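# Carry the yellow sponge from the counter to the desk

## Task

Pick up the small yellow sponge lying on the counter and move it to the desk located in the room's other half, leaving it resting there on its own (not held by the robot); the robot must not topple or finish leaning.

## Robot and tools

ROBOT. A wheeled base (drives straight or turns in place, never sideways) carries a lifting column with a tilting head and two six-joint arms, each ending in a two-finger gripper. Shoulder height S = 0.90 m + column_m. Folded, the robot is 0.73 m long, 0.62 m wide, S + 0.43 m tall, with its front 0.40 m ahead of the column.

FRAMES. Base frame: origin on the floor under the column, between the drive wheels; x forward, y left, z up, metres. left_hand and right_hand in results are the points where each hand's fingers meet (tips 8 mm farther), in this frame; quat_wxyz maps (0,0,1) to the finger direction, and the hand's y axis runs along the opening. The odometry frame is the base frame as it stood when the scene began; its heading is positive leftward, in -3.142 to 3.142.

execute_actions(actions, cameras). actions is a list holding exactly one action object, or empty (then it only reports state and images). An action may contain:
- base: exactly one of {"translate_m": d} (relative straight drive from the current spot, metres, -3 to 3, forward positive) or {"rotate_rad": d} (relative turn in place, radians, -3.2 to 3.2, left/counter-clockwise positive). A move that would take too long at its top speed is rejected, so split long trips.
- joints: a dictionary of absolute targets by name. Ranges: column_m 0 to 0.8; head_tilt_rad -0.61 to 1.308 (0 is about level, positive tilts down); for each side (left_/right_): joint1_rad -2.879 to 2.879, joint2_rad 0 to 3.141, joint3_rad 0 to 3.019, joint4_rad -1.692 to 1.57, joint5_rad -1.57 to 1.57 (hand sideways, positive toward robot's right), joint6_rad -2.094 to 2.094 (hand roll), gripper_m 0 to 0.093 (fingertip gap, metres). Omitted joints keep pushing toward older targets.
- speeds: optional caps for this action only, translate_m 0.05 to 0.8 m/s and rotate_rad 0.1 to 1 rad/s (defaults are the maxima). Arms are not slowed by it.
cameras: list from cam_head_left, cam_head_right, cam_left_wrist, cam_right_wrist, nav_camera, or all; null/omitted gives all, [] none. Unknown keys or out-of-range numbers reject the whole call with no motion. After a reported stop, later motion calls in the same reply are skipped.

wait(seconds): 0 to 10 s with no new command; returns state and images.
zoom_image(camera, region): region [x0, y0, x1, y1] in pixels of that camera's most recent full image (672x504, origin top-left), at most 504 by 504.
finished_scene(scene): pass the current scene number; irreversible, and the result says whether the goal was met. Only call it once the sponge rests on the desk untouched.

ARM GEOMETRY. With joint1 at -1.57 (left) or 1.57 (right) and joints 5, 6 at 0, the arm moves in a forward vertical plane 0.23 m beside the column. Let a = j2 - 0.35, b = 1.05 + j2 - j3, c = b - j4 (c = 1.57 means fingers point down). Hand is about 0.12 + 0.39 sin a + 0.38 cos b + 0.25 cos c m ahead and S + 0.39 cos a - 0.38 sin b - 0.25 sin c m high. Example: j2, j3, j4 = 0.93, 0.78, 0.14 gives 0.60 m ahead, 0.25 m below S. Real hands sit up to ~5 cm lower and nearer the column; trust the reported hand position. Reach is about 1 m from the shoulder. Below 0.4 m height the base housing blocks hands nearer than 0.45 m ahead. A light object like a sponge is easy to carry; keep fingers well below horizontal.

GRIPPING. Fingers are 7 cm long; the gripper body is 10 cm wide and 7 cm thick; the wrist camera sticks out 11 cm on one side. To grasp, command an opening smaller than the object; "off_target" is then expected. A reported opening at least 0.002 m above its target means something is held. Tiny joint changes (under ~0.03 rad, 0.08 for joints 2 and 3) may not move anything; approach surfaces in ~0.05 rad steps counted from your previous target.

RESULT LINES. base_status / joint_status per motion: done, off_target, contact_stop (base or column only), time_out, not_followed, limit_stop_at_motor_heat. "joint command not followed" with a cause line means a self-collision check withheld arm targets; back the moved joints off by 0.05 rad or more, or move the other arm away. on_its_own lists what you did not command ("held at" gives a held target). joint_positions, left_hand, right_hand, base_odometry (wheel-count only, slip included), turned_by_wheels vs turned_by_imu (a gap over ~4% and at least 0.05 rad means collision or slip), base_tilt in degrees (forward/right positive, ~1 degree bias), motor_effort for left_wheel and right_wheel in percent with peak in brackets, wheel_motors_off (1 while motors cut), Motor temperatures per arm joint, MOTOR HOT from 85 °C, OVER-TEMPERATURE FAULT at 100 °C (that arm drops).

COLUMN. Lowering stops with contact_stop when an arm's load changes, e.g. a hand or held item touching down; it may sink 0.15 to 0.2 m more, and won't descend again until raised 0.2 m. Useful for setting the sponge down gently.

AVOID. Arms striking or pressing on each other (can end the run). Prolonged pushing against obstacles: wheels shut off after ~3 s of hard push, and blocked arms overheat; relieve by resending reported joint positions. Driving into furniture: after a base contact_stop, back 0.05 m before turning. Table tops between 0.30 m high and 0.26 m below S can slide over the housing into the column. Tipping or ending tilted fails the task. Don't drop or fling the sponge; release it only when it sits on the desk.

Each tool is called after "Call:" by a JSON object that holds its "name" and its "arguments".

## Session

Call:
{"name": "execute_actions", "arguments": {"actions": []}}

Scene clock: 0.00 s.
Motor temperatures (°C, as the motors report them): left_arm=[19 19 19 18 19 21] | right_arm=[17 19 20 18 17 17]
base_odometry: x=+0.000 y=+0.000 heading=+0.000 (m, m, rad; odometry frame)
turned_by_wheels: +0.000 (rad since the last result)
turned_by_imu: +0.000 (rad since the last result)
base_tilt: forward=+0.4 right=+0.6 (deg)
base_status: not commanded
joint_positions: column_m=+0.555 head_tilt_rad=+0.867 left_joint1_rad=-1.545 left_joint2_rad=+0.903 left_joint3_rad=+0.370 left_joint4_rad=-0.958 left_joint5_rad=-0.006 left_joint6_rad=+0.012 left_gripper_m=+0.094 right_joint1_rad=+1.574 right_joint2_rad=+0.887 right_joint3_rad=+0.414 right_joint4_rad=-0.975 right_joint5_rad=+0.039 right_joint6_rad=-0.102 right_gripper_m=+0.094
joint_status: not commanded
wheel_motors_off: 0
motor_effort: left_wheel=+1 right_wheel=+4 (%)
left_hand: x=+0.1214 y=+0.2306 z=+1.2624 quat_wxyz=(+0.465, +0.004, -0.885, -0.007) (m; base frame)
right_hand: x=+0.1454 y=-0.2316 z=+1.2576 quat_wxyz=(+0.446, +0.056, -0.893, -0.006) (m; base frame)
pictures: cam_head_left, cam_head_right, cam_left_wrist, cam_right_wrist, nav_camera
camera_calibration (this result's frames):
cam_head_left: T_world_to_cam=[[0.0846, -0.994356, -0.0640158, 0.112047], [-0.782795, -0.0265751, -0.621712, 1.00182], [0.616502, 0.102708, -0.780626, 1.09018], [0, 0, 0, 1]] pos_world=[0.102644, 0.0260676, 1.48104]
cam_head_right: T_world_to_cam=[[0.0819071, -0.994238, -0.069152, 0.0524143], [-0.79374, -0.0231143, -0.607818, 0.983822], [0.602717, 0.104673, -0.79106, 1.10656], [0, 0, 0, 1]] pos_world=[0.10966, -0.040975, 1.47697]
cam_left_wrist: T_world_to_cam=[[0.000159333, -0.999756, -0.022111, 0.258255], [0.0331184, -0.0220936, 0.999207, -1.25619], [-0.999451, -0.000891487, 0.0331067, 0.204296], [0, 0, 0, 1]] pos_world=[0.245745, 0.23062, 1.25414]
cam_right_wrist: T_world_to_cam=[[0.113505, -0.991975, -0.0557038, -0.180207], [-0.017205, -0.0580202, 0.998167, -1.26107], [-0.993388, -0.112338, -0.0236525, 0.269875], [0, 0, 0, 1]] pos_world=[0.266848, -0.221611, 1.2551]
Images, in order (width x height): cam_head_left 672x504, cam_head_right 672x504, cam_left_wrist 672x504, cam_right_wrist 672x504, nav_camera 672x504.

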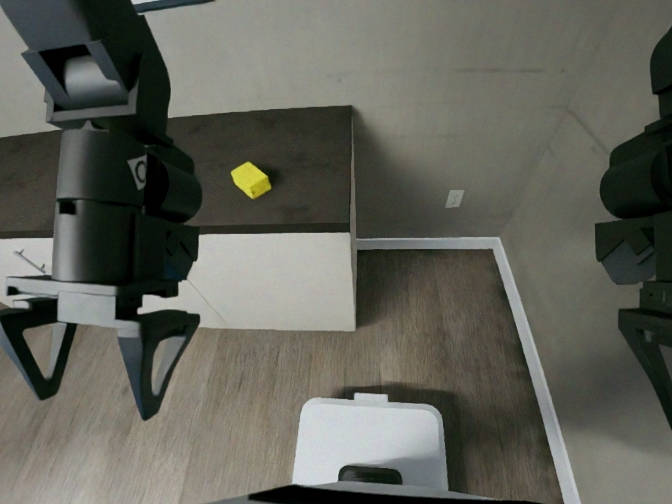

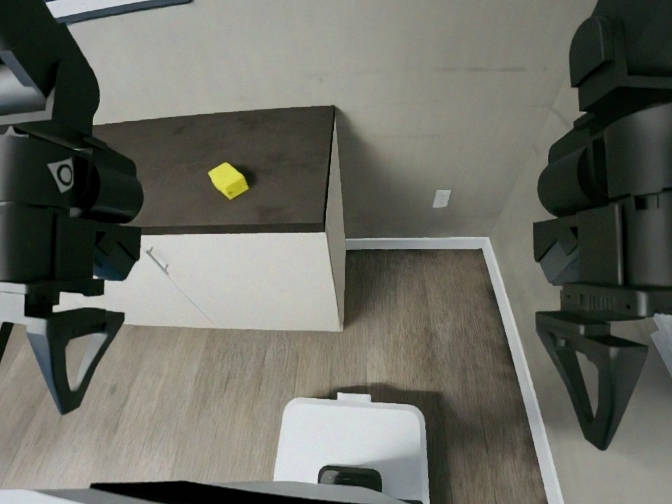

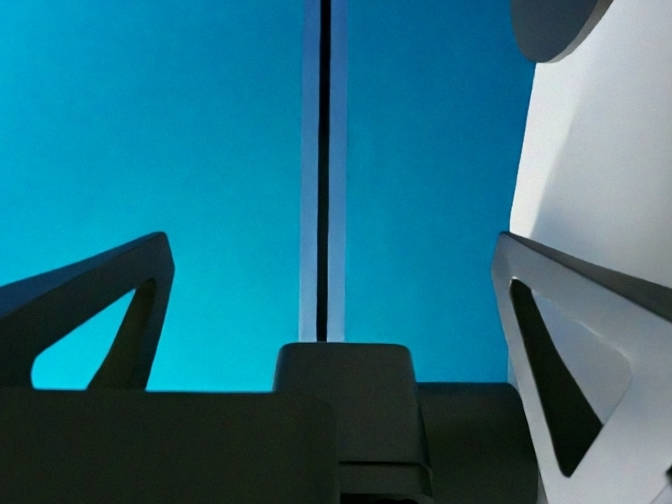

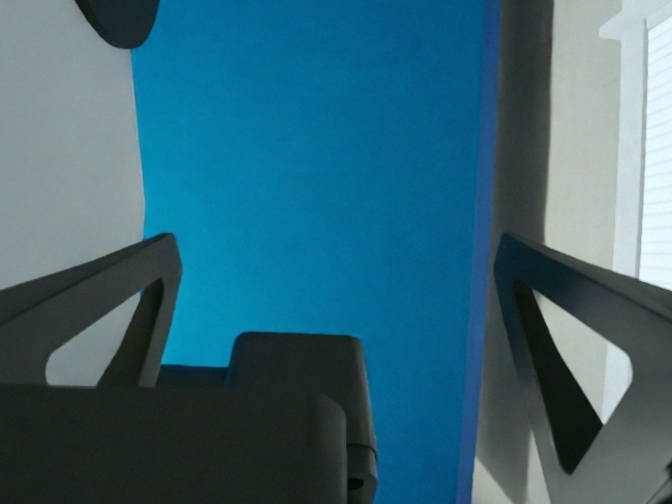

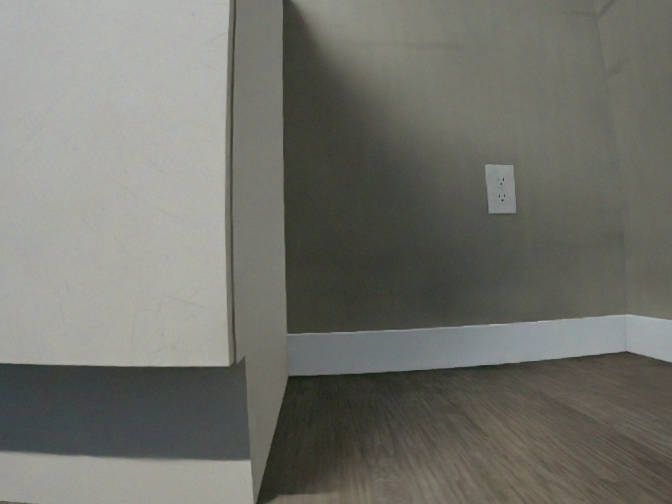

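Call:
{"name": "execute_actions", "arguments": {"actions": [{"base":{"rotate_rad":0.19},"joints":{"head_tilt_rad":0.8,"left_joint1_rad":-1.57,"left_joint2_rad":1.05,"left_joint3_rad":1.7,"left_joint4_rad":-1.17,"left_joint5_rad":0,"left_joint6_rad":0,"column_m":0.3}}], "cameras": []}}

Call:
{"name": "execute_actions", "arguments": {"actions": [{"base":{"translate_m":0.15}}], "cameras": ["cam_head_left","cam_left_wrist"]}}

Scene clock: 14.70 s.
Motor temperatures (°C, as the motors report them): left_arm=[19 19 19 18 19 21] | right_arm=[17 19 20 18 17 17]
base_odometry: x=+0.000 y=+0.000 heading=+0.189 (m, m, rad; odometry frame)
turned_by_wheels: +0.189 (rad since the last result)
turned_by_imu: +0.191 (rad since the last result)
base_tilt: forward=+0.3 right=+0.6 (deg)
base_status: done
joint_positions: column_m=+0.300 head_tilt_rad=+0.816 left_joint1_rad=-1.564 left_joint2_rad=+1.055 left_joint3_rad=+1.671 left_joint4_rad=-1.157 left_joint5_rad=-0.001 left_joint6_rad=+0.006 left_gripper_m=+0.094 right_joint1_rad=+1.574 right_joint2_rad=+0.887 right_joint3_rad=+0.414 right_joint4_rad=-0.975 right_joint5_rad=+0.039 right_joint6_rad=-0.102 right_gripper_m=+0.094
joint_status: all done
wheel_motors_off: 0
motor_effort: left_wheel=-4(33) right_wheel=+8(48) (%)
left_hand: x=+0.7172 y=+0.2275 z=+1.0887 quat_wxyz=(+0.009, -0.001, -1.000, -0.003) (m; base frame)
right_hand: x=+0.1454 y=-0.2316 z=+1.0027 quat_wxyz=(+0.446, +0.056, -0.893, -0.006) (m; base frame)
pictures: none
No camera images: the call's "cameras" was empty. Leave "cameras" out to get every camera's image.

Scene clock: 16.37 s.
Motor temperatures (°C, as the motors report them): left_arm=[19 19 19 18 19 21] | right_arm=[17 19 20 18 17 17]
base_odometry: x=+0.147 y=+0.028 heading=+0.190 (m, m, rad; odometry frame)
turned_by_wheels: +0.001 (rad since the last result)
turned_by_imu: +0.001 (rad since the last result)
base_tilt: forward=+0.4 right=+0.7 (deg)
base_status: done
joint_positions: column_m=+0.300 head_tilt_rad=+0.815 left_joint1_rad=-1.564 left_joint2_rad=+1.055 left_joint3_rad=+1.671 left_joint4_rad=-1.160 left_joint5_rad=-0.001 left_joint6_rad=+0.006 left_gripper_m=+0.094 right_joint1_rad=+1.574 right_joint2_rad=+0.887 right_joint3_rad=+0.415 right_joint4_rad=-0.975 right_joint5_rad=+0.039 right_joint6_rad=-0.102 right_gripper_m=+0.094
joint_status: not commanded
wheel_motors_off: 0
motor_effort: left_wheel=+2(50) right_wheel=-1(62) (%)
left_hand: x=+0.7164 y=+0.2275 z=+1.0888 quat_wxyz=(+0.010, -0.001, -1.000, -0.003) (m; base frame)
right_hand: x=+0.1459 y=-0.2316 z=+1.0025 quat_wxyz=(+0.445, +0.056, -0.894, -0.006) (m; base frame)
pictures: cam_head_left, cam_left_wrist
camera_calibration (this result's frames):
cam_head_left: T_world_to_cam=[[0.0877913, -0.994356, -0.0595641, 0.089841], [-0.749664, -0.0265751, -0.661285, 0.892548], [0.65597, 0.102708, -0.747766, 0.846923], [0, 0, 0, 1]] pos_world=[0.105667, 0.0260676, 1.22888]
cam_left_wrist: T_world_to_cam=[[0.00161033, -0.999937, -0.011068, 0.238263], [-0.791615, -0.00803745, 0.610968, -0.0921119], [-0.611019, 0.00777773, -0.791578, 1.42233], [0, 0, 0, 1]] pos_world=[0.795767, 0.226445, 1.1848]
Images, in order (width x height): cam_head_left 672x504, cam_left_wrist 672x504.

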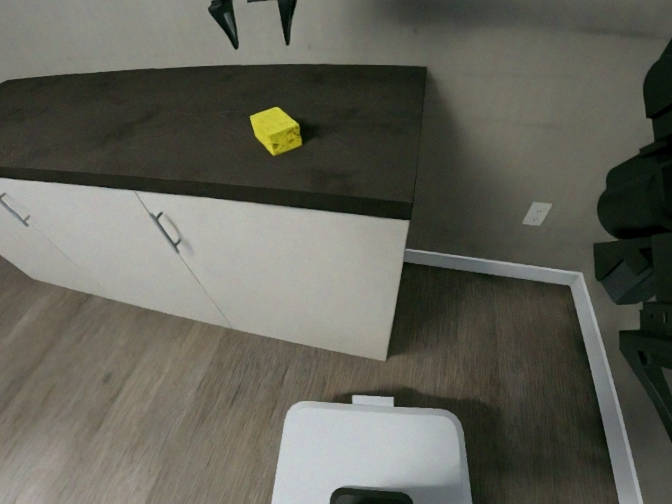

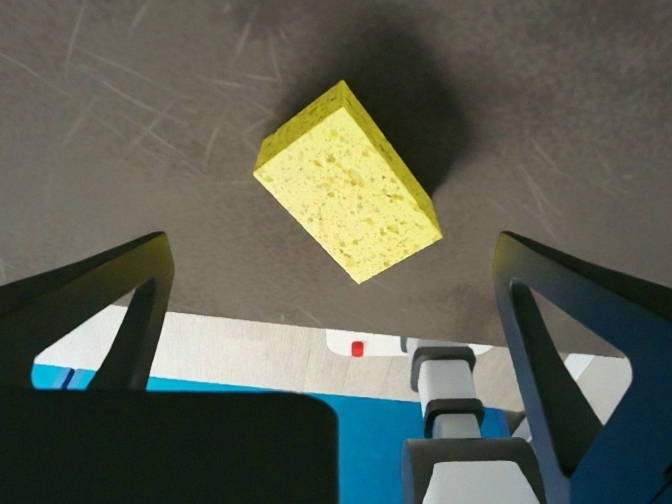

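Call:
{"name": "execute_actions", "arguments": {"actions": [{"base":{"translate_m":-0.045},"joints":{"left_joint6_rad":-0.6,"column_m":0.22}}], "cameras": ["cam_head_left","cam_left_wrist"]}}

Scene clock: 24.23 s.
Motor temperatures (°C, as the motors report them): left_arm=[19 20 20 18 19 21] | right_arm=[17 19 20 18 17 17]
base_odometry: x=+0.103 y=+0.020 heading=+0.187 (m, m, rad; odometry frame)
turned_by_wheels: -0.002 (rad since the last result)
turned_by_imu: -0.001 (rad since the last result)
base_tilt: forward=+0.4 right=+0.7 (deg)
base_status: done
joint_positions: column_m=+0.220 head_tilt_rad=+0.815 left_joint1_rad=-1.564 left_joint2_rad=+1.055 left_joint3_rad=+1.672 left_joint4_rad=-1.163 left_joint5_rad=-0.001 left_joint6_rad=-0.589 left_gripper_m=+0.094 right_joint1_rad=+1.574 right_joint2_rad=+0.886 right_joint3_rad=+0.412 right_joint4_rad=-0.975 right_joint5_rad=+0.039 right_joint6_rad=-0.102 right_gripper_m=+0.094
joint_status: all done
wheel_motors_off: 0
motor_effort: left_wheel=-2(46) right_wheel=+3(62) (%)
left_hand: x=+0.7159 y=+0.2275 z=+1.0089 quat_wxyz=(+0.010, +0.292, -0.956, -0.007) (m; base frame)
right_hand: x=+0.1441 y=-0.2316 z=+0.9231 quat_wxyz=(+0.447, +0.056, -0.893, -0.006) (m; base frame)
pictures: cam_head_left, cam_left_wrist
camera_calibration (this result's frames):
cam_head_left: T_world_to_cam=[[0.0878042, -0.994356, -0.059545, 0.0850519], [-0.74952, -0.0265751, -0.661448, 0.839831], [0.656132, 0.102708, -0.747624, 0.786918], [0, 0, 0, 1]] pos_world=[0.10568, 0.0260676, 1.14889]
cam_left_wrist: T_world_to_cam=[[0.561433, -0.827212, -0.022648, -0.191005], [-0.650092, -0.457825, 0.606446, -0.0381327], [-0.512028, -0.325756, -0.794802, 1.36708], [0, 0, 0, 1]] pos_world=[0.782429, 0.269873, 1.10535]
Images, in order (width x height): cam_head_left 672x504, cam_left_wrist 672x504.

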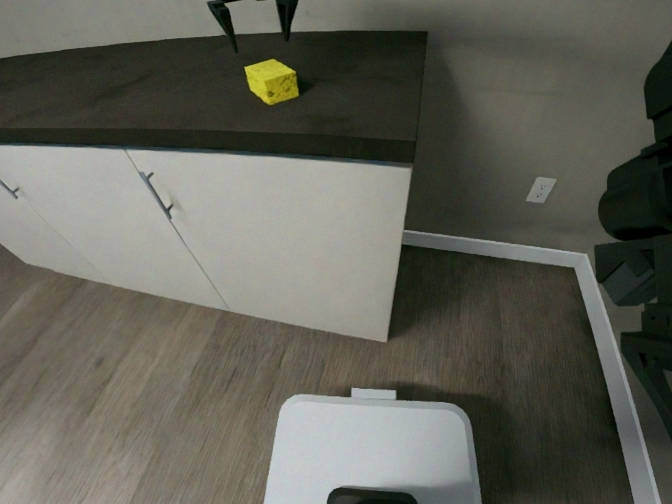

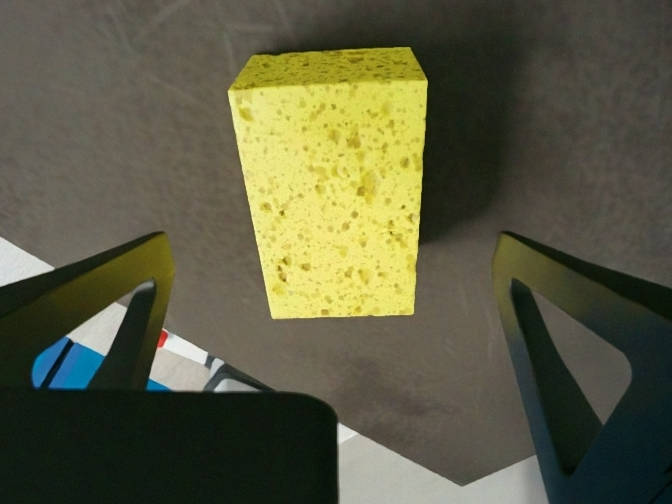

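Call:
{"name": "execute_actions", "arguments": {"actions": [{"joints":{"column_m":0.16}}], "cameras": ["cam_head_left","cam_left_wrist"]}}

Scene clock: 30.37 s.
Motor temperatures (°C, as the motors report them): left_arm=[19 20 21 18 19 21] | right_arm=[17 19 20 18 17 17]
base_odometry: x=+0.103 y=+0.020 heading=+0.187 (m, m, rad; odometry frame)
turned_by_wheels: +0.000 (rad since the last result)
turned_by_imu: +0.001 (rad since the last result)
base_tilt: forward=+0.4 right=+0.6 (deg)
base_status: not commanded
joint_positions: column_m=+0.160 head_tilt_rad=+0.815 left_joint1_rad=-1.564 left_joint2_rad=+1.055 left_joint3_rad=+1.672 left_joint4_rad=-1.163 left_joint5_rad=-0.001 left_joint6_rad=-0.589 left_gripper_m=+0.094 right_joint1_rad=+1.574 right_joint2_rad=+0.886 right_joint3_rad=+0.412 right_joint4_rad=-0.975 right_joint5_rad=+0.039 right_joint6_rad=-0.102 right_gripper_m=+0.094
joint_status: all done
wheel_motors_off: 0
motor_effort: left_wheel=-2(3) right_wheel=+3(3) (%)
left_hand: x=+0.7159 y=+0.2275 z=+0.9489 quat_wxyz=(+0.010, +0.292, -0.956, -0.007) (m; base frame)
right_hand: x=+0.1441 y=-0.2316 z=+0.8632 quat_wxyz=(+0.447, +0.056, -0.893, -0.006) (m; base frame)
pictures: cam_head_left, cam_left_wrist
camera_calibration (this result's frames):
cam_head_left: T_world_to_cam=[[0.0878042, -0.994356, -0.059545, 0.0814811], [-0.74952, -0.0265751, -0.661448, 0.800164], [0.656132, 0.102708, -0.747624, 0.742084], [0, 0, 0, 1]] pos_world=[0.10568, 0.0260676, 1.08892]
cam_left_wrist: T_world_to_cam=[[0.561433, -0.827212, -0.022648, -0.192364], [-0.650092, -0.457825, 0.606446, -0.00176457], [-0.512028, -0.325756, -0.794802, 1.31941], [0, 0, 0, 1]] pos_world=[0.782429, 0.269873, 1.04539]
Images, in order (width x height): cam_head_left 672x504, cam_left_wrist 672x504.

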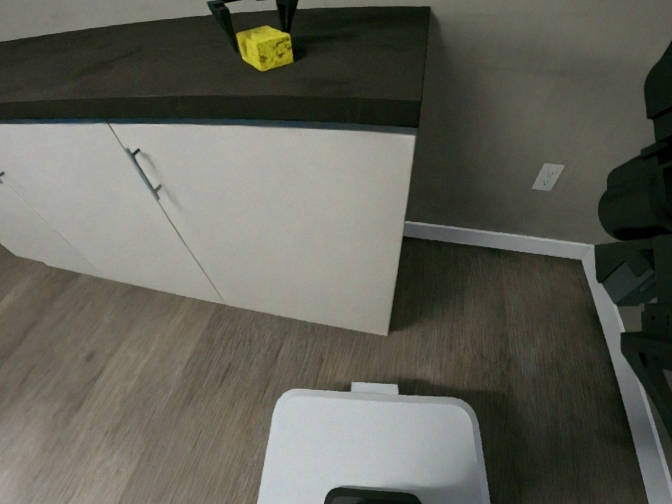

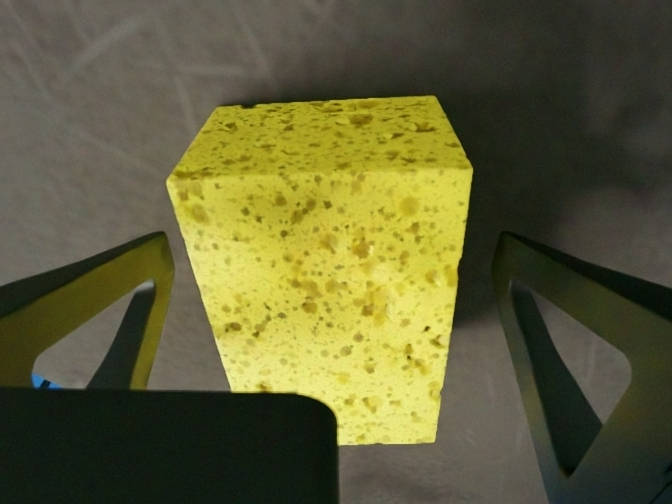

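Call:
{"name": "execute_actions", "arguments": {"actions": [{"base":{"translate_m":-0.033},"joints":{"column_m":0.2}}], "cameras": []}}

Call:
{"name": "execute_actions", "arguments": {"actions": [{"base":{"rotate_rad":-0.03}}], "cameras": []}}

Call:
{"name": "execute_actions", "arguments": {"actions": [{"joints":{"column_m":0.15}}], "cameras": ["cam_head_left","cam_left_wrist"]}}

Scene clock: 40.10 s.
Motor temperatures (°C, as the motors report them): left_arm=[19 20 21 18 19 21] | right_arm=[17 19 20 18 17 17]
base_odometry: x=+0.071 y=+0.014 heading=+0.185 (m, m, rad; odometry frame)
turned_by_wheels: -0.002 (rad since the last result)
turned_by_imu: -0.001 (rad since the last result)
base_tilt: forward=+0.4 right=+0.6 (deg)
base_status: done
joint_positions: column_m=+0.200 head_tilt_rad=+0.815 left_joint1_rad=-1.564 left_joint2_rad=+1.055 left_joint3_rad=+1.672 left_joint4_rad=-1.164 left_joint5_rad=-0.001 left_joint6_rad=-0.589 left_gripper_m=+0.094 right_joint1_rad=+1.574 right_joint2_rad=+0.886 right_joint3_rad=+0.411 right_joint4_rad=-0.975 right_joint5_rad=+0.039 right_joint6_rad=-0.102 right_gripper_m=+0.094
joint_status: all done
wheel_motors_off: 0
motor_effort: left_wheel=-2(52) right_wheel=+1(67) (%)
left_hand: x=+0.7158 y=+0.2275 z=+0.9893 quat_wxyz=(+0.010, +0.292, -0.956, -0.007) (m; base frame)
right_hand: x=+0.1439 y=-0.2316 z=+0.9031 quat_wxyz=(+0.447, +0.056, -0.893, -0.006) (m; base frame)
pictures: none
No camera images: the call's "cameras" was empty. Leave "cameras" out to get every camera's image.

Scene clock: 40.93 s.
Motor temperatures (°C, as the motors report them): left_arm=[19 20 21 18 19 21] | right_arm=[17 19 20 18 17 17]
base_odometry: x=+0.071 y=+0.014 heading=+0.157 (m, m, rad; odometry frame)
turned_by_wheels: -0.028 (rad since the last result)
turned_by_imu: -0.029 (rad since the last result)
base_tilt: forward=+0.4 right=+0.6 (deg)
base_status: done
joint_positions: column_m=+0.200 head_tilt_rad=+0.815 left_joint1_rad=-1.566 left_joint2_rad=+1.055 left_joint3_rad=+1.672 left_joint4_rad=-1.164 left_joint5_rad=-0.001 left_joint6_rad=-0.589 left_gripper_m=+0.094 right_joint1_rad=+1.574 right_joint2_rad=+0.886 right_joint3_rad=+0.411 right_joint4_rad=-0.975 right_joint5_rad=+0.039 right_joint6_rad=-0.102 right_gripper_m=+0.094
joint_status: not commanded
wheel_motors_off: 0
motor_effort: left_wheel=+1(44) right_wheel=-1(44) (%)
left_hand: x=+0.7158 y=+0.2268 z=+0.9893 quat_wxyz=(+0.010, +0.292, -0.956, -0.006) (m; base frame)
right_hand: x=+0.1439 y=-0.2316 z=+0.9031 quat_wxyz=(+0.447, +0.056, -0.893, -0.006) (m; base frame)
pictures: none
No camera images: the call's "cameras" was empty. Leave "cameras" out to get every camera's image.

Scene clock: 42.17 s.
Motor temperatures (°C, as the motors report them): left_arm=[19 21 21 18 19 21] | right_arm=[17 19 20 18 17 17]
base_odometry: x=+0.071 y=+0.014 heading=+0.157 (m, m, rad; odometry frame)
turned_by_wheels: +0.000 (rad since the last result)
turned_by_imu: +0.000 (rad since the last result)
base_tilt: forward=+0.4 right=+0.6 (deg)
base_status: not commanded
joint_positions: column_m=+0.150 head_tilt_rad=+0.815 left_joint1_rad=-1.566 left_joint2_rad=+1.055 left_joint3_rad=+1.672 left_joint4_rad=-1.164 left_joint5_rad=-0.001 left_joint6_rad=-0.589 left_gripper_m=+0.094 right_joint1_rad=+1.574 right_joint2_rad=+0.886 right_joint3_rad=+0.411 right_joint4_rad=-0.975 right_joint5_rad=+0.039 right_joint6_rad=-0.102 right_gripper_m=+0.094
joint_status: all done
wheel_motors_off: 0
motor_effort: left_wheel=+1(2) right_wheel=-3(3) (%)
left_hand: x=+0.7158 y=+0.2268 z=+0.9394 quat_wxyz=(+0.010, +0.292, -0.956, -0.006) (m; base frame)
right_hand: x=+0.1439 y=-0.2316 z=+0.8532 quat_wxyz=(+0.447, +0.056, -0.893, -0.006) (m; base frame)
pictures: cam_head_left, cam_left_wrist
camera_calibration (this result's frames):
cam_head_left: T_world_to_cam=[[0.0878043, -0.994356, -0.0595449, 0.0808851], [-0.749519, -0.0265751, -0.661449, 0.793547], [0.656134, 0.102708, -0.747623, 0.734602], [0, 0, 0, 1]] pos_world=[0.10568, 0.0260676, 1.07891]
cam_left_wrist: T_world_to_cam=[[0.561132, -0.827462, -0.0209282, -0.194503], [-0.650261, -0.456328, 0.607392, 0.00250631], [-0.512143, -0.327218, -0.794127, 1.3113], [0, 0, 0, 1]] pos_world=[0.782344, 0.26928, 1.03574]
Images, in order (width x height): cam_head_left 672x504, cam_left_wrist 672x504.

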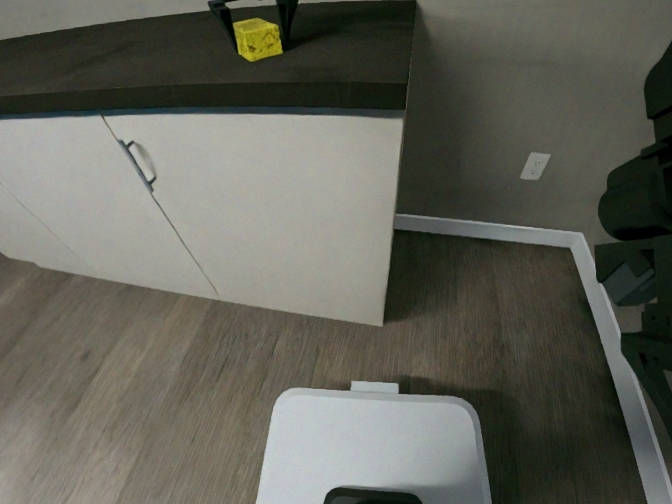

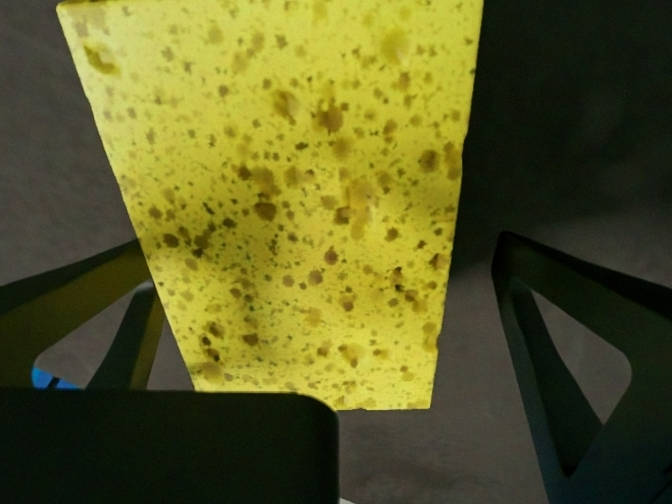

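Like scene 1's. Lower slightly, grip, lift.

Call:
{"name": "execute_actions", "arguments": {"actions": [{"joints":{"column_m":0.135}}], "cameras": []}}

Call:
{"name": "execute_actions", "arguments": {"actions": [{"joints":{"left_gripper_m":0.04}}], "cameras": ["cam_left_wrist"]}}

Call:
{"name": "execute_actions", "arguments": {"actions": [{"joints":{"column_m":0.5,"head_tilt_rad":0.45},"base":{"translate_m":-0.1}}], "cameras": ["cam_head_left","cam_left_wrist","cam_right_wrist"]}}

Scene clock: 48.87 s.
Motor temperatures (°C, as the motors report them): left_arm=[19 21 22 18 19 21] | right_arm=[17 19 20 18 17 17]
base_odometry: x=+0.071 y=+0.014 heading=+0.157 (m, m, rad; odometry frame)
turned_by_wheels: +0.000 (rad since the last result)
turned_by_imu: +0.001 (rad since the last result)
base_tilt: forward=+0.4 right=+0.5 (deg)
base_status: not commanded
joint_positions: column_m=+0.135 head_tilt_rad=+0.815 left_joint1_rad=-1.566 left_joint2_rad=+1.049 left_joint3_rad=+1.672 left_joint4_rad=-1.165 left_joint5_rad=+0.001 left_joint6_rad=-0.590 left_gripper_m=+0.094 right_joint1_rad=+1.574 right_joint2_rad=+0.886 right_joint3_rad=+0.411 right_joint4_rad=-0.975 right_joint5_rad=+0.039 right_joint6_rad=-0.102 right_gripper_m=+0.094
joint_status: all done
wheel_motors_off: 0
motor_effort: left_wheel=+4(3) right_wheel=-5(6) (%)
left_hand: x=+0.7163 y=+0.2265 z=+0.9279 quat_wxyz=(+0.008, +0.292, -0.956, -0.004) (m; base frame)
right_hand: x=+0.1439 y=-0.2316 z=+0.8382 quat_wxyz=(+0.447, +0.056, -0.893, -0.006) (m; base frame)
pictures: none
No camera images: the call's "cameras" was empty. Leave "cameras" out to get every camera's image.

Scene clock: 49.47 s.
Motor temperatures (°C, as the motors report them): left_arm=[19 21 22 18 19 21] | right_arm=[17 19 20 18 17 17]
base_odometry: x=+0.071 y=+0.014 heading=+0.157 (m, m, rad; odometry frame)
turned_by_wheels: +0.000 (rad since the last result)
turned_by_imu: +0.000 (rad since the last result)
base_tilt: forward=+0.4 right=+0.6 (deg)
base_status: not commanded
joint_positions: column_m=+0.135 head_tilt_rad=+0.815 left_joint1_rad=-1.566 left_joint2_rad=+1.049 left_joint3_rad=+1.672 left_joint4_rad=-1.165 left_joint5_rad=+0.002 left_joint6_rad=-0.590 left_gripper_m=+0.058 right_joint1_rad=+1.574 right_joint2_rad=+0.886 right_joint3_rad=+0.411 right_joint4_rad=-0.975 right_joint5_rad=+0.039 right_joint6_rad=-0.102 right_gripper_m=+0.094
joint_status: left_gripper_m off_target (ended at +0.058, target +0.040)
wheel_motors_off: 0
motor_effort: left_wheel=+3(3) right_wheel=-5(5) (%)
left_hand: x=+0.7163 y=+0.2263 z=+0.9279 quat_wxyz=(+0.008, +0.292, -0.956, -0.004) (m; base frame)
right_hand: x=+0.1439 y=-0.2316 z=+0.8382 quat_wxyz=(+0.447, +0.056, -0.893, -0.006) (m; base frame)
pictures: cam_left_wrist
camera_calibration (this result's frames):
cam_left_wrist: T_world_to_cam=[[0.561876, -0.827061, -0.0162689, -0.200314], [-0.652914, -0.455471, 0.605185, 0.0133817], [-0.507935, -0.329417, -0.795919, 1.30145], [0, 0, 0, 1]] pos_world=[0.782342, 0.269143, 1.02449]
Images, in order (width x height): cam_left_wrist 672x504.

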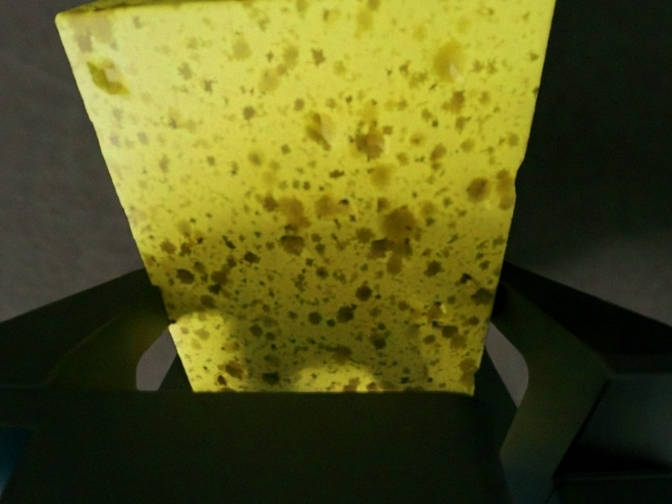

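Scene clock: 54.77 s.
Motor temperatures (°C, as the motors report them): left_arm=[19 21 22 18 19 21] | right_arm=[17 19 20 18 17 17]
base_odometry: x=-0.028 y=-0.002 heading=+0.158 (m, m, rad; odometry frame)
turned_by_wheels: +0.001 (rad since the last result)
turned_by_imu: +0.002 (rad since the last result)
base_tilt: forward=+0.4 right=+0.6 (deg)
base_status: done
joint_positions: column_m=+0.500 head_tilt_rad=+0.468 left_joint1_rad=-1.566 left_joint2_rad=+1.049 left_joint3_rad=+1.672 left_joint4_rad=-1.165 left_joint5_rad=+0.002 left_joint6_rad=-0.590 left_gripper_m=+0.058 right_joint1_rad=+1.574 right_joint2_rad=+0.886 right_joint3_rad=+0.412 right_joint4_rad=-0.975 right_joint5_rad=+0.039 right_joint6_rad=-0.102 right_gripper_m=+0.094
joint_status: all done
wheel_motors_off: 0
motor_effort: left_wheel=-2(29) right_wheel=-3(61) (%)
left_hand: x=+0.7164 y=+0.2263 z=+1.2929 quat_wxyz=(+0.008, +0.292, -0.956, -0.004) (m; base frame)
right_hand: x=+0.1445 y=-0.2316 z=+1.2029 quat_wxyz=(+0.446, +0.056, -0.893, -0.006) (m; base frame)
pictures: cam_head_left, cam_left_wrist, cam_right_wrist
camera_calibration (this result's frames):
cam_head_left: T_world_to_cam=[[0.102812, -0.994356, -0.0261694, 0.051376], [-0.48019, -0.0265751, -0.876762, 1.33147], [0.871118, 0.102708, -0.480213, 0.588097], [0, 0, 0, 1]] pos_world=[0.121775, 0.0260676, 1.45114]
cam_left_wrist: T_world_to_cam=[[0.561881, -0.827062, -0.0160553, -0.194741], [-0.653146, -0.455471, 0.604935, -0.206952], [-0.507632, -0.329415, -0.796113, 1.59211], [0, 0, 0, 1]] pos_world=[0.782458, 0.269143, 1.38957]
cam_right_wrist: T_world_to_cam=[[0.113423, -0.991974, -0.0558748, -0.182932], [-0.0156817, -0.0580181, 0.998192, -1.20675], [-0.993423, -0.112342, -0.0221365, 0.265834], [0, 0, 0, 1]] pos_world=[0.265911, -0.221612, 1.20023]
Images, in order (width x height): cam_head_left 672x504, cam_left_wrist 672x504, cam_right_wrist 672x504.

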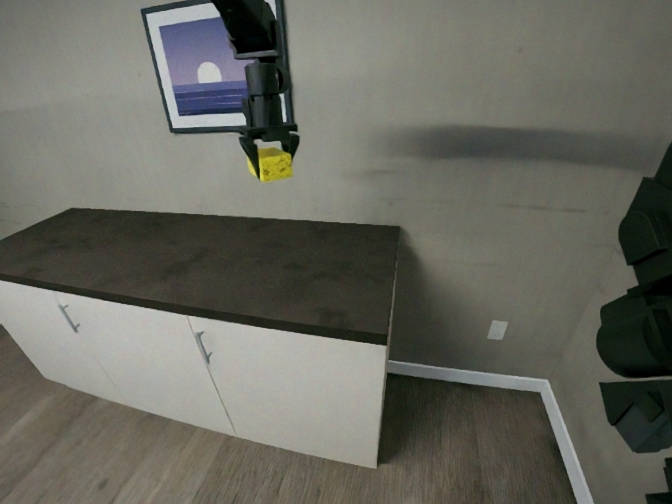

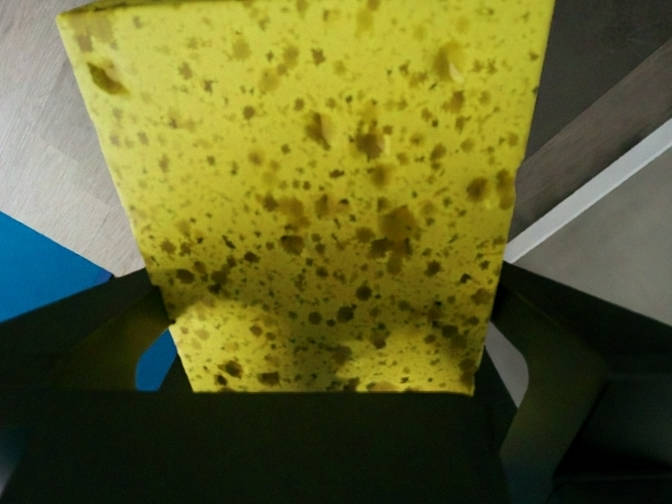

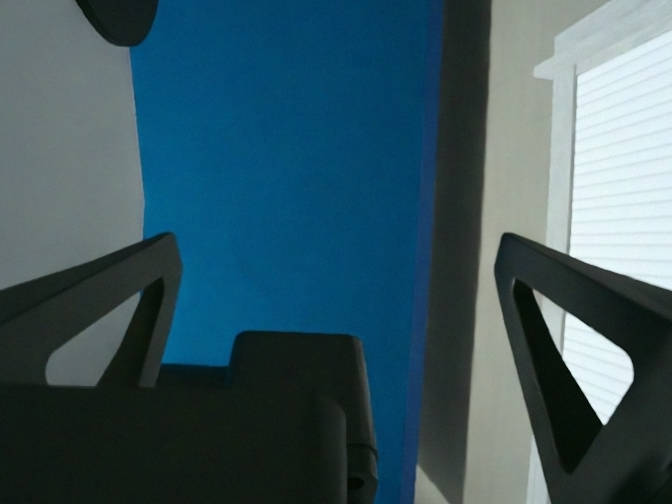

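Call:
{"name": "execute_actions", "arguments": {"actions": [{"joints":{"left_joint2_rad":0.88,"left_joint3_rad":0.58,"left_joint4_rad":-0.22,"head_tilt_rad":0.6}}], "cameras": []}}

Call:
{"name": "execute_actions", "arguments": {"actions": [{"base":{"rotate_rad":-2.3}}], "cameras": ["cam_head_left","cam_head_right","nav_camera"]}}

Scene clock: 62.97 s.
Motor temperatures (°C, as the motors report them): left_arm=[19 21 22 18 19 21] | right_arm=[17 19 20 18 17 17]
base_odometry: x=-0.028 y=-0.002 heading=+0.158 (m, m, rad; odometry frame)
turned_by_wheels: +0.000 (rad since the last result)
turned_by_imu: +0.001 (rad since the last result)
base_tilt: forward=+0.4 right=+0.7 (deg)
base_status: not commanded
joint_positions: column_m=+0.500 head_tilt_rad=+0.603 left_joint1_rad=-1.566 left_joint2_rad=+0.895 left_joint3_rad=+0.574 left_joint4_rad=-0.235 left_joint5_rad=+0.002 left_joint6_rad=-0.590 left_gripper_m=+0.058 right_joint1_rad=+1.574 right_joint2_rad=+0.886 right_joint3_rad=+0.412 right_joint4_rad=-0.975 right_joint5_rad=+0.039 right_joint6_rad=-0.102 right_gripper_m=+0.094
joint_status: all done
wheel_motors_off: 0
motor_effort: left_wheel=+1(1) right_wheel=-5(6) (%)
left_hand: x=+0.3932 y=+0.2263 z=+1.1104 quat_wxyz=(+0.015, +0.292, -0.956, -0.006) (m; base frame)
right_hand: x=+0.1445 y=-0.2316 z=+1.2029 quat_wxyz=(+0.446, +0.056, -0.893, -0.006) (m; base frame)
pictures: none
No camera images: the call's "cameras" was empty. Leave "cameras" out to get every camera's image.

Scene clock: 66.73 s.
Motor temperatures (°C, as the motors report them): left_arm=[19 21 21 18 19 21] | right_arm=[17 19 20 18 17 17]
base_odometry: x=-0.028 y=-0.002 heading=-2.141 (m, m, rad; odometry frame)
turned_by_wheels: -2.299 (rad since the last result)
turned_by_imu: -2.319 (rad since the last result)
base_tilt: forward=+0.4 right=+0.6 (deg)
base_status: done
joint_positions: column_m=+0.500 head_tilt_rad=+0.603 left_joint1_rad=-1.566 left_joint2_rad=+0.895 left_joint3_rad=+0.574 left_joint4_rad=-0.233 left_joint5_rad=+0.001 left_joint6_rad=-0.590 left_gripper_m=+0.058 right_joint1_rad=+1.574 right_joint2_rad=+0.886 right_joint3_rad=+0.412 right_joint4_rad=-0.975 right_joint5_rad=+0.039 right_joint6_rad=-0.102 right_gripper_m=+0.094
joint_status: not commanded
wheel_motors_off: 0
motor_effort: left_wheel=+5(32) right_wheel=-5(53) (%)
left_hand: x=+0.3939 y=+0.2264 z=+1.1105 quat_wxyz=(+0.014, +0.292, -0.956, -0.006) (m; base frame)
right_hand: x=+0.1445 y=-0.2316 z=+1.2029 quat_wxyz=(+0.446, +0.056, -0.893, -0.006) (m; base frame)
pictures: cam_head_left, cam_head_right, nav_camera
camera_calibration (this result's frames):
cam_head_left: T_world_to_cam=[[0.0983451, -0.994356, -0.0397921, 0.0718419], [-0.594015, -0.0265751, -0.804015, 1.22906], [0.79842, 0.102708, -0.593277, 0.759739], [0, 0, 0, 1]] pos_world=[0.116427, 0.0260676, 1.44178]
cam_head_right: T_world_to_cam=[[0.0970818, -0.994238, -0.0454521, 0.0126335], [-0.608199, -0.0231143, -0.793448, 1.21693], [0.787826, 0.104673, -0.606938, 0.780183], [0, 0, 0, 1]] pos_world=[0.124262, -0.040975, 1.43967]
Images, in order (width x height): cam_head_left 672x504, cam_head_right 672x504, nav_camera 672x504.

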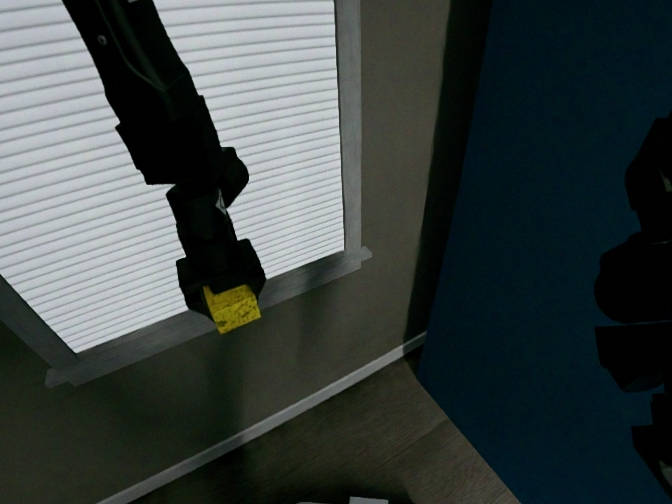

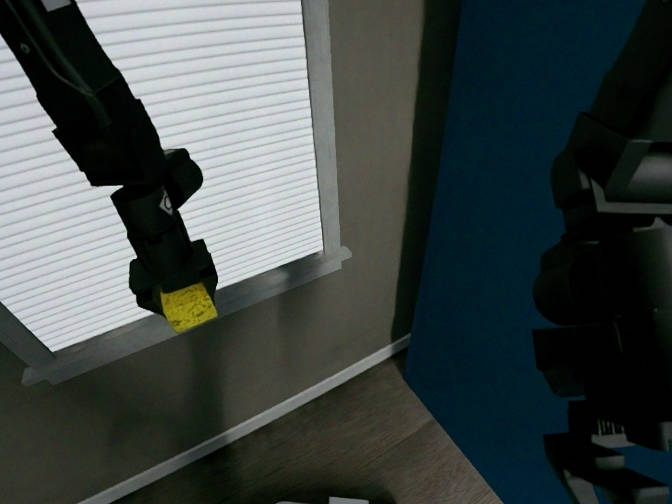

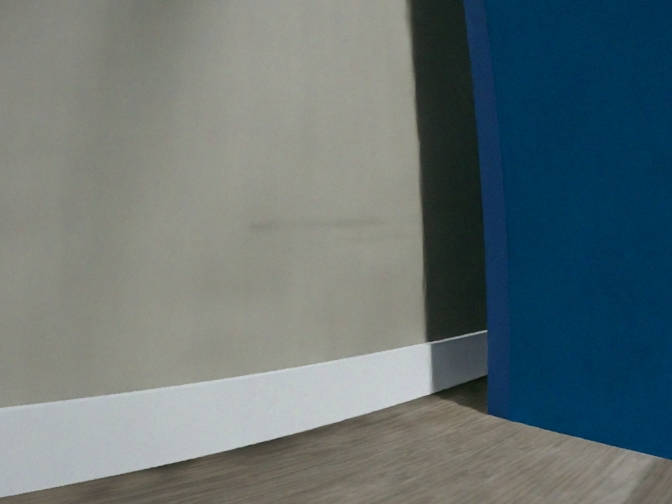

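Call:
{"name": "execute_actions", "arguments": {"actions": [{"base":{"rotate_rad":-2.6},"joints":{"head_tilt_rad":0.4}}], "cameras": ["cam_head_left","cam_head_right","nav_camera"]}}

Scene clock: 78.93 s.
Motor temperatures (°C, as the motors report them): left_arm=[19 20 20 18 19 21] | right_arm=[17 19 20 18 17 17]
base_odometry: x=-0.028 y=-0.002 heading=+1.543 (m, m, rad; odometry frame)
turned_by_wheels: -2.599 (rad since the last result)
turned_by_imu: -2.622 (rad since the last result)
base_tilt: forward=+0.4 right=+0.7 (deg)
base_status: done
joint_positions: column_m=+0.500 head_tilt_rad=+0.419 left_joint1_rad=-1.566 left_joint2_rad=+0.894 left_joint3_rad=+0.574 left_joint4_rad=-0.233 left_joint5_rad=+0.001 left_joint6_rad=-0.590 left_gripper_m=+0.058 right_joint1_rad=+1.574 right_joint2_rad=+0.886 right_joint3_rad=+0.412 right_joint4_rad=-0.975 right_joint5_rad=+0.039 right_joint6_rad=-0.102 right_gripper_m=+0.094
joint_status: all done
wheel_motors_off: 0
motor_effort: left_wheel=+4(34) right_wheel=-5(41) (%)
left_hand: x=+0.3941 y=+0.2264 z=+1.1107 quat_wxyz=(+0.014, +0.292, -0.956, -0.006) (m; base frame)
right_hand: x=+0.1445 y=-0.2316 z=+1.2029 quat_wxyz=(+0.446, +0.056, -0.893, -0.006) (m; base frame)
pictures: cam_head_left, cam_head_right, nav_camera
camera_calibration (this result's frames):
cam_head_left: T_world_to_cam=[[0.103977, -0.994356, -0.0210703, 0.0437408], [-0.436394, -0.0265751, -0.899363, 1.36287], [0.893728, 0.102708, -0.436694, 0.522301], [0, 0, 0, 1]] pos_world=[0.123403, 0.0260676, 1.45472]
cam_head_right: T_world_to_cam=[[0.103774, -0.994238, -0.026866, -0.015319], [-0.452276, -0.0231143, -0.891579, 1.35495], [0.88582, 0.104673, -0.452068, 0.545155], [0, 0, 0, 1]] pos_world=[0.131492, -0.040975, 1.45408]
Images, in order (width x height): cam_head_left 672x504, cam_head_right 672x504, nav_camera 672x504.

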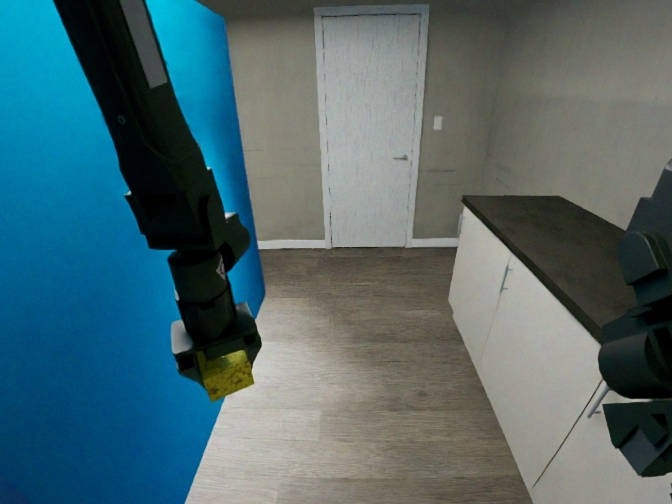

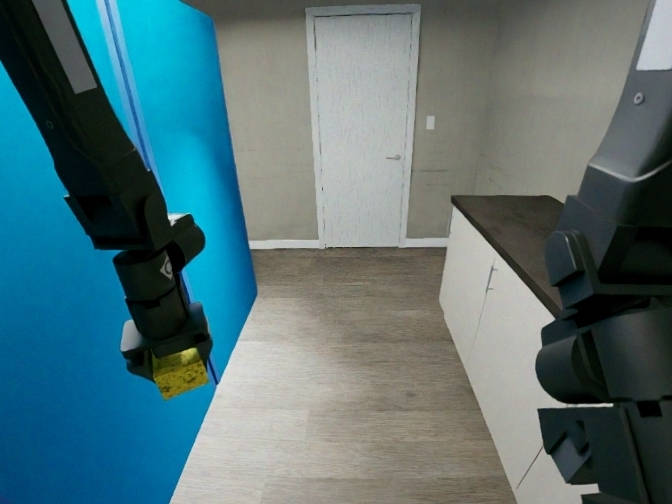

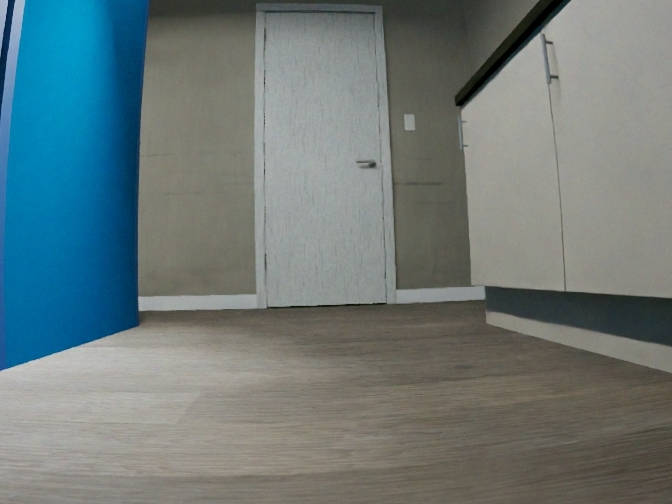

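Call:
{"name": "execute_actions", "arguments": {"actions": [{"base":{"translate_m":1.4},"joints":{"head_tilt_rad":0.7}}], "cameras": ["cam_head_left","cam_head_right","nav_camera"]}}

Scene clock: 89.27 s.
Motor temperatures (°C, as the motors report them): left_arm=[19 20 20 18 19 21] | right_arm=[17 19 20 18 17 17]
base_odometry: x=+0.011 y=+1.397 heading=+1.543 (m, m, rad; odometry frame)
turned_by_wheels: +0.000 (rad since the last result)
turned_by_imu: +0.001 (rad since the last result)
base_tilt: forward=+0.4 right=+0.7 (deg)
base_status: done
joint_positions: column_m=+0.500 head_tilt_rad=+0.703 left_joint1_rad=-1.566 left_joint2_rad=+0.892 left_joint3_rad=+0.576 left_joint4_rad=-0.231 left_joint5_rad=+0.001 left_joint6_rad=-0.590 left_gripper_m=+0.058 right_joint1_rad=+1.574 right_joint2_rad=+0.886 right_joint3_rad=+0.415 right_joint4_rad=-0.975 right_joint5_rad=+0.039 right_joint6_rad=-0.102 right_gripper_m=+0.094
joint_status: all done
wheel_motors_off: 0
motor_effort: left_wheel=+0(57) right_wheel=+1(56) (%)
left_hand: x=+0.3970 y=+0.2264 z=+1.1116 quat_wxyz=(+0.010, +0.292, -0.956, -0.005) (m; base frame)
right_hand: x=+0.1461 y=-0.2316 z=+1.2024 quat_wxyz=(+0.445, +0.056, -0.894, -0.006) (m; base frame)
pictures: cam_head_left, cam_head_right, nav_camera
camera_calibration (this result's frames):
cam_head_left: T_world_to_cam=[[0.0938952, -0.994356, -0.0493849, 0.0863187], [-0.671106, -0.0265751, -0.740885, 1.13911], [0.735392, 0.102708, -0.669814, 0.87662], [0, 0, 0, 1]] pos_world=[0.111701, 0.0260676, 1.43539]
cam_head_right: T_world_to_cam=[[0.0920746, -0.994238, -0.054891, 0.0269095], [-0.684167, -0.0231143, -0.728959, 1.1249], [0.72349, 0.104673, -0.682353, 0.895461], [0, 0, 0, 1]] pos_world=[0.119287, -0.040975, 1.43251]
Images, in order (width x height): cam_head_left 672x504, cam_head_right 672x504, nav_camera 672x504.

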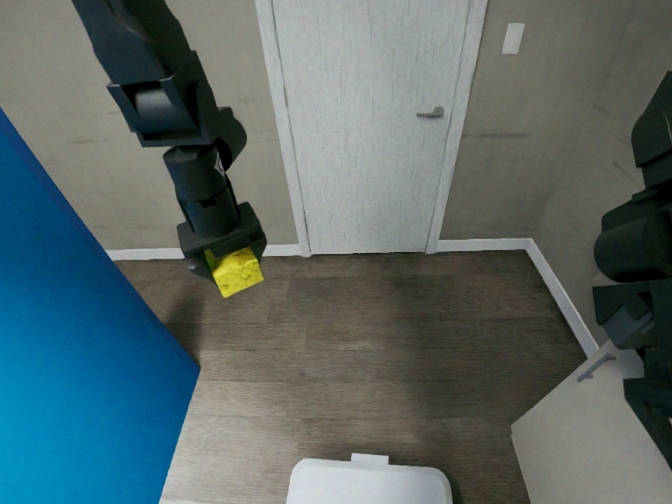

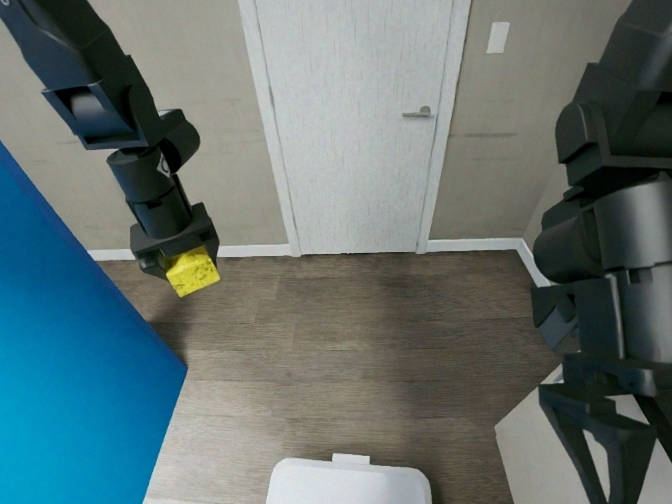

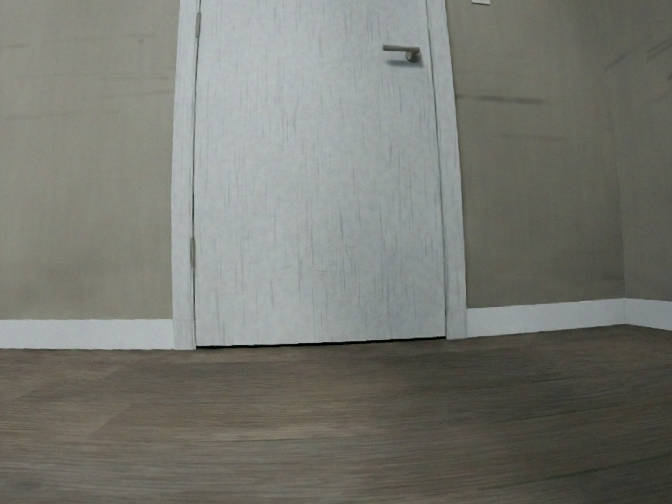

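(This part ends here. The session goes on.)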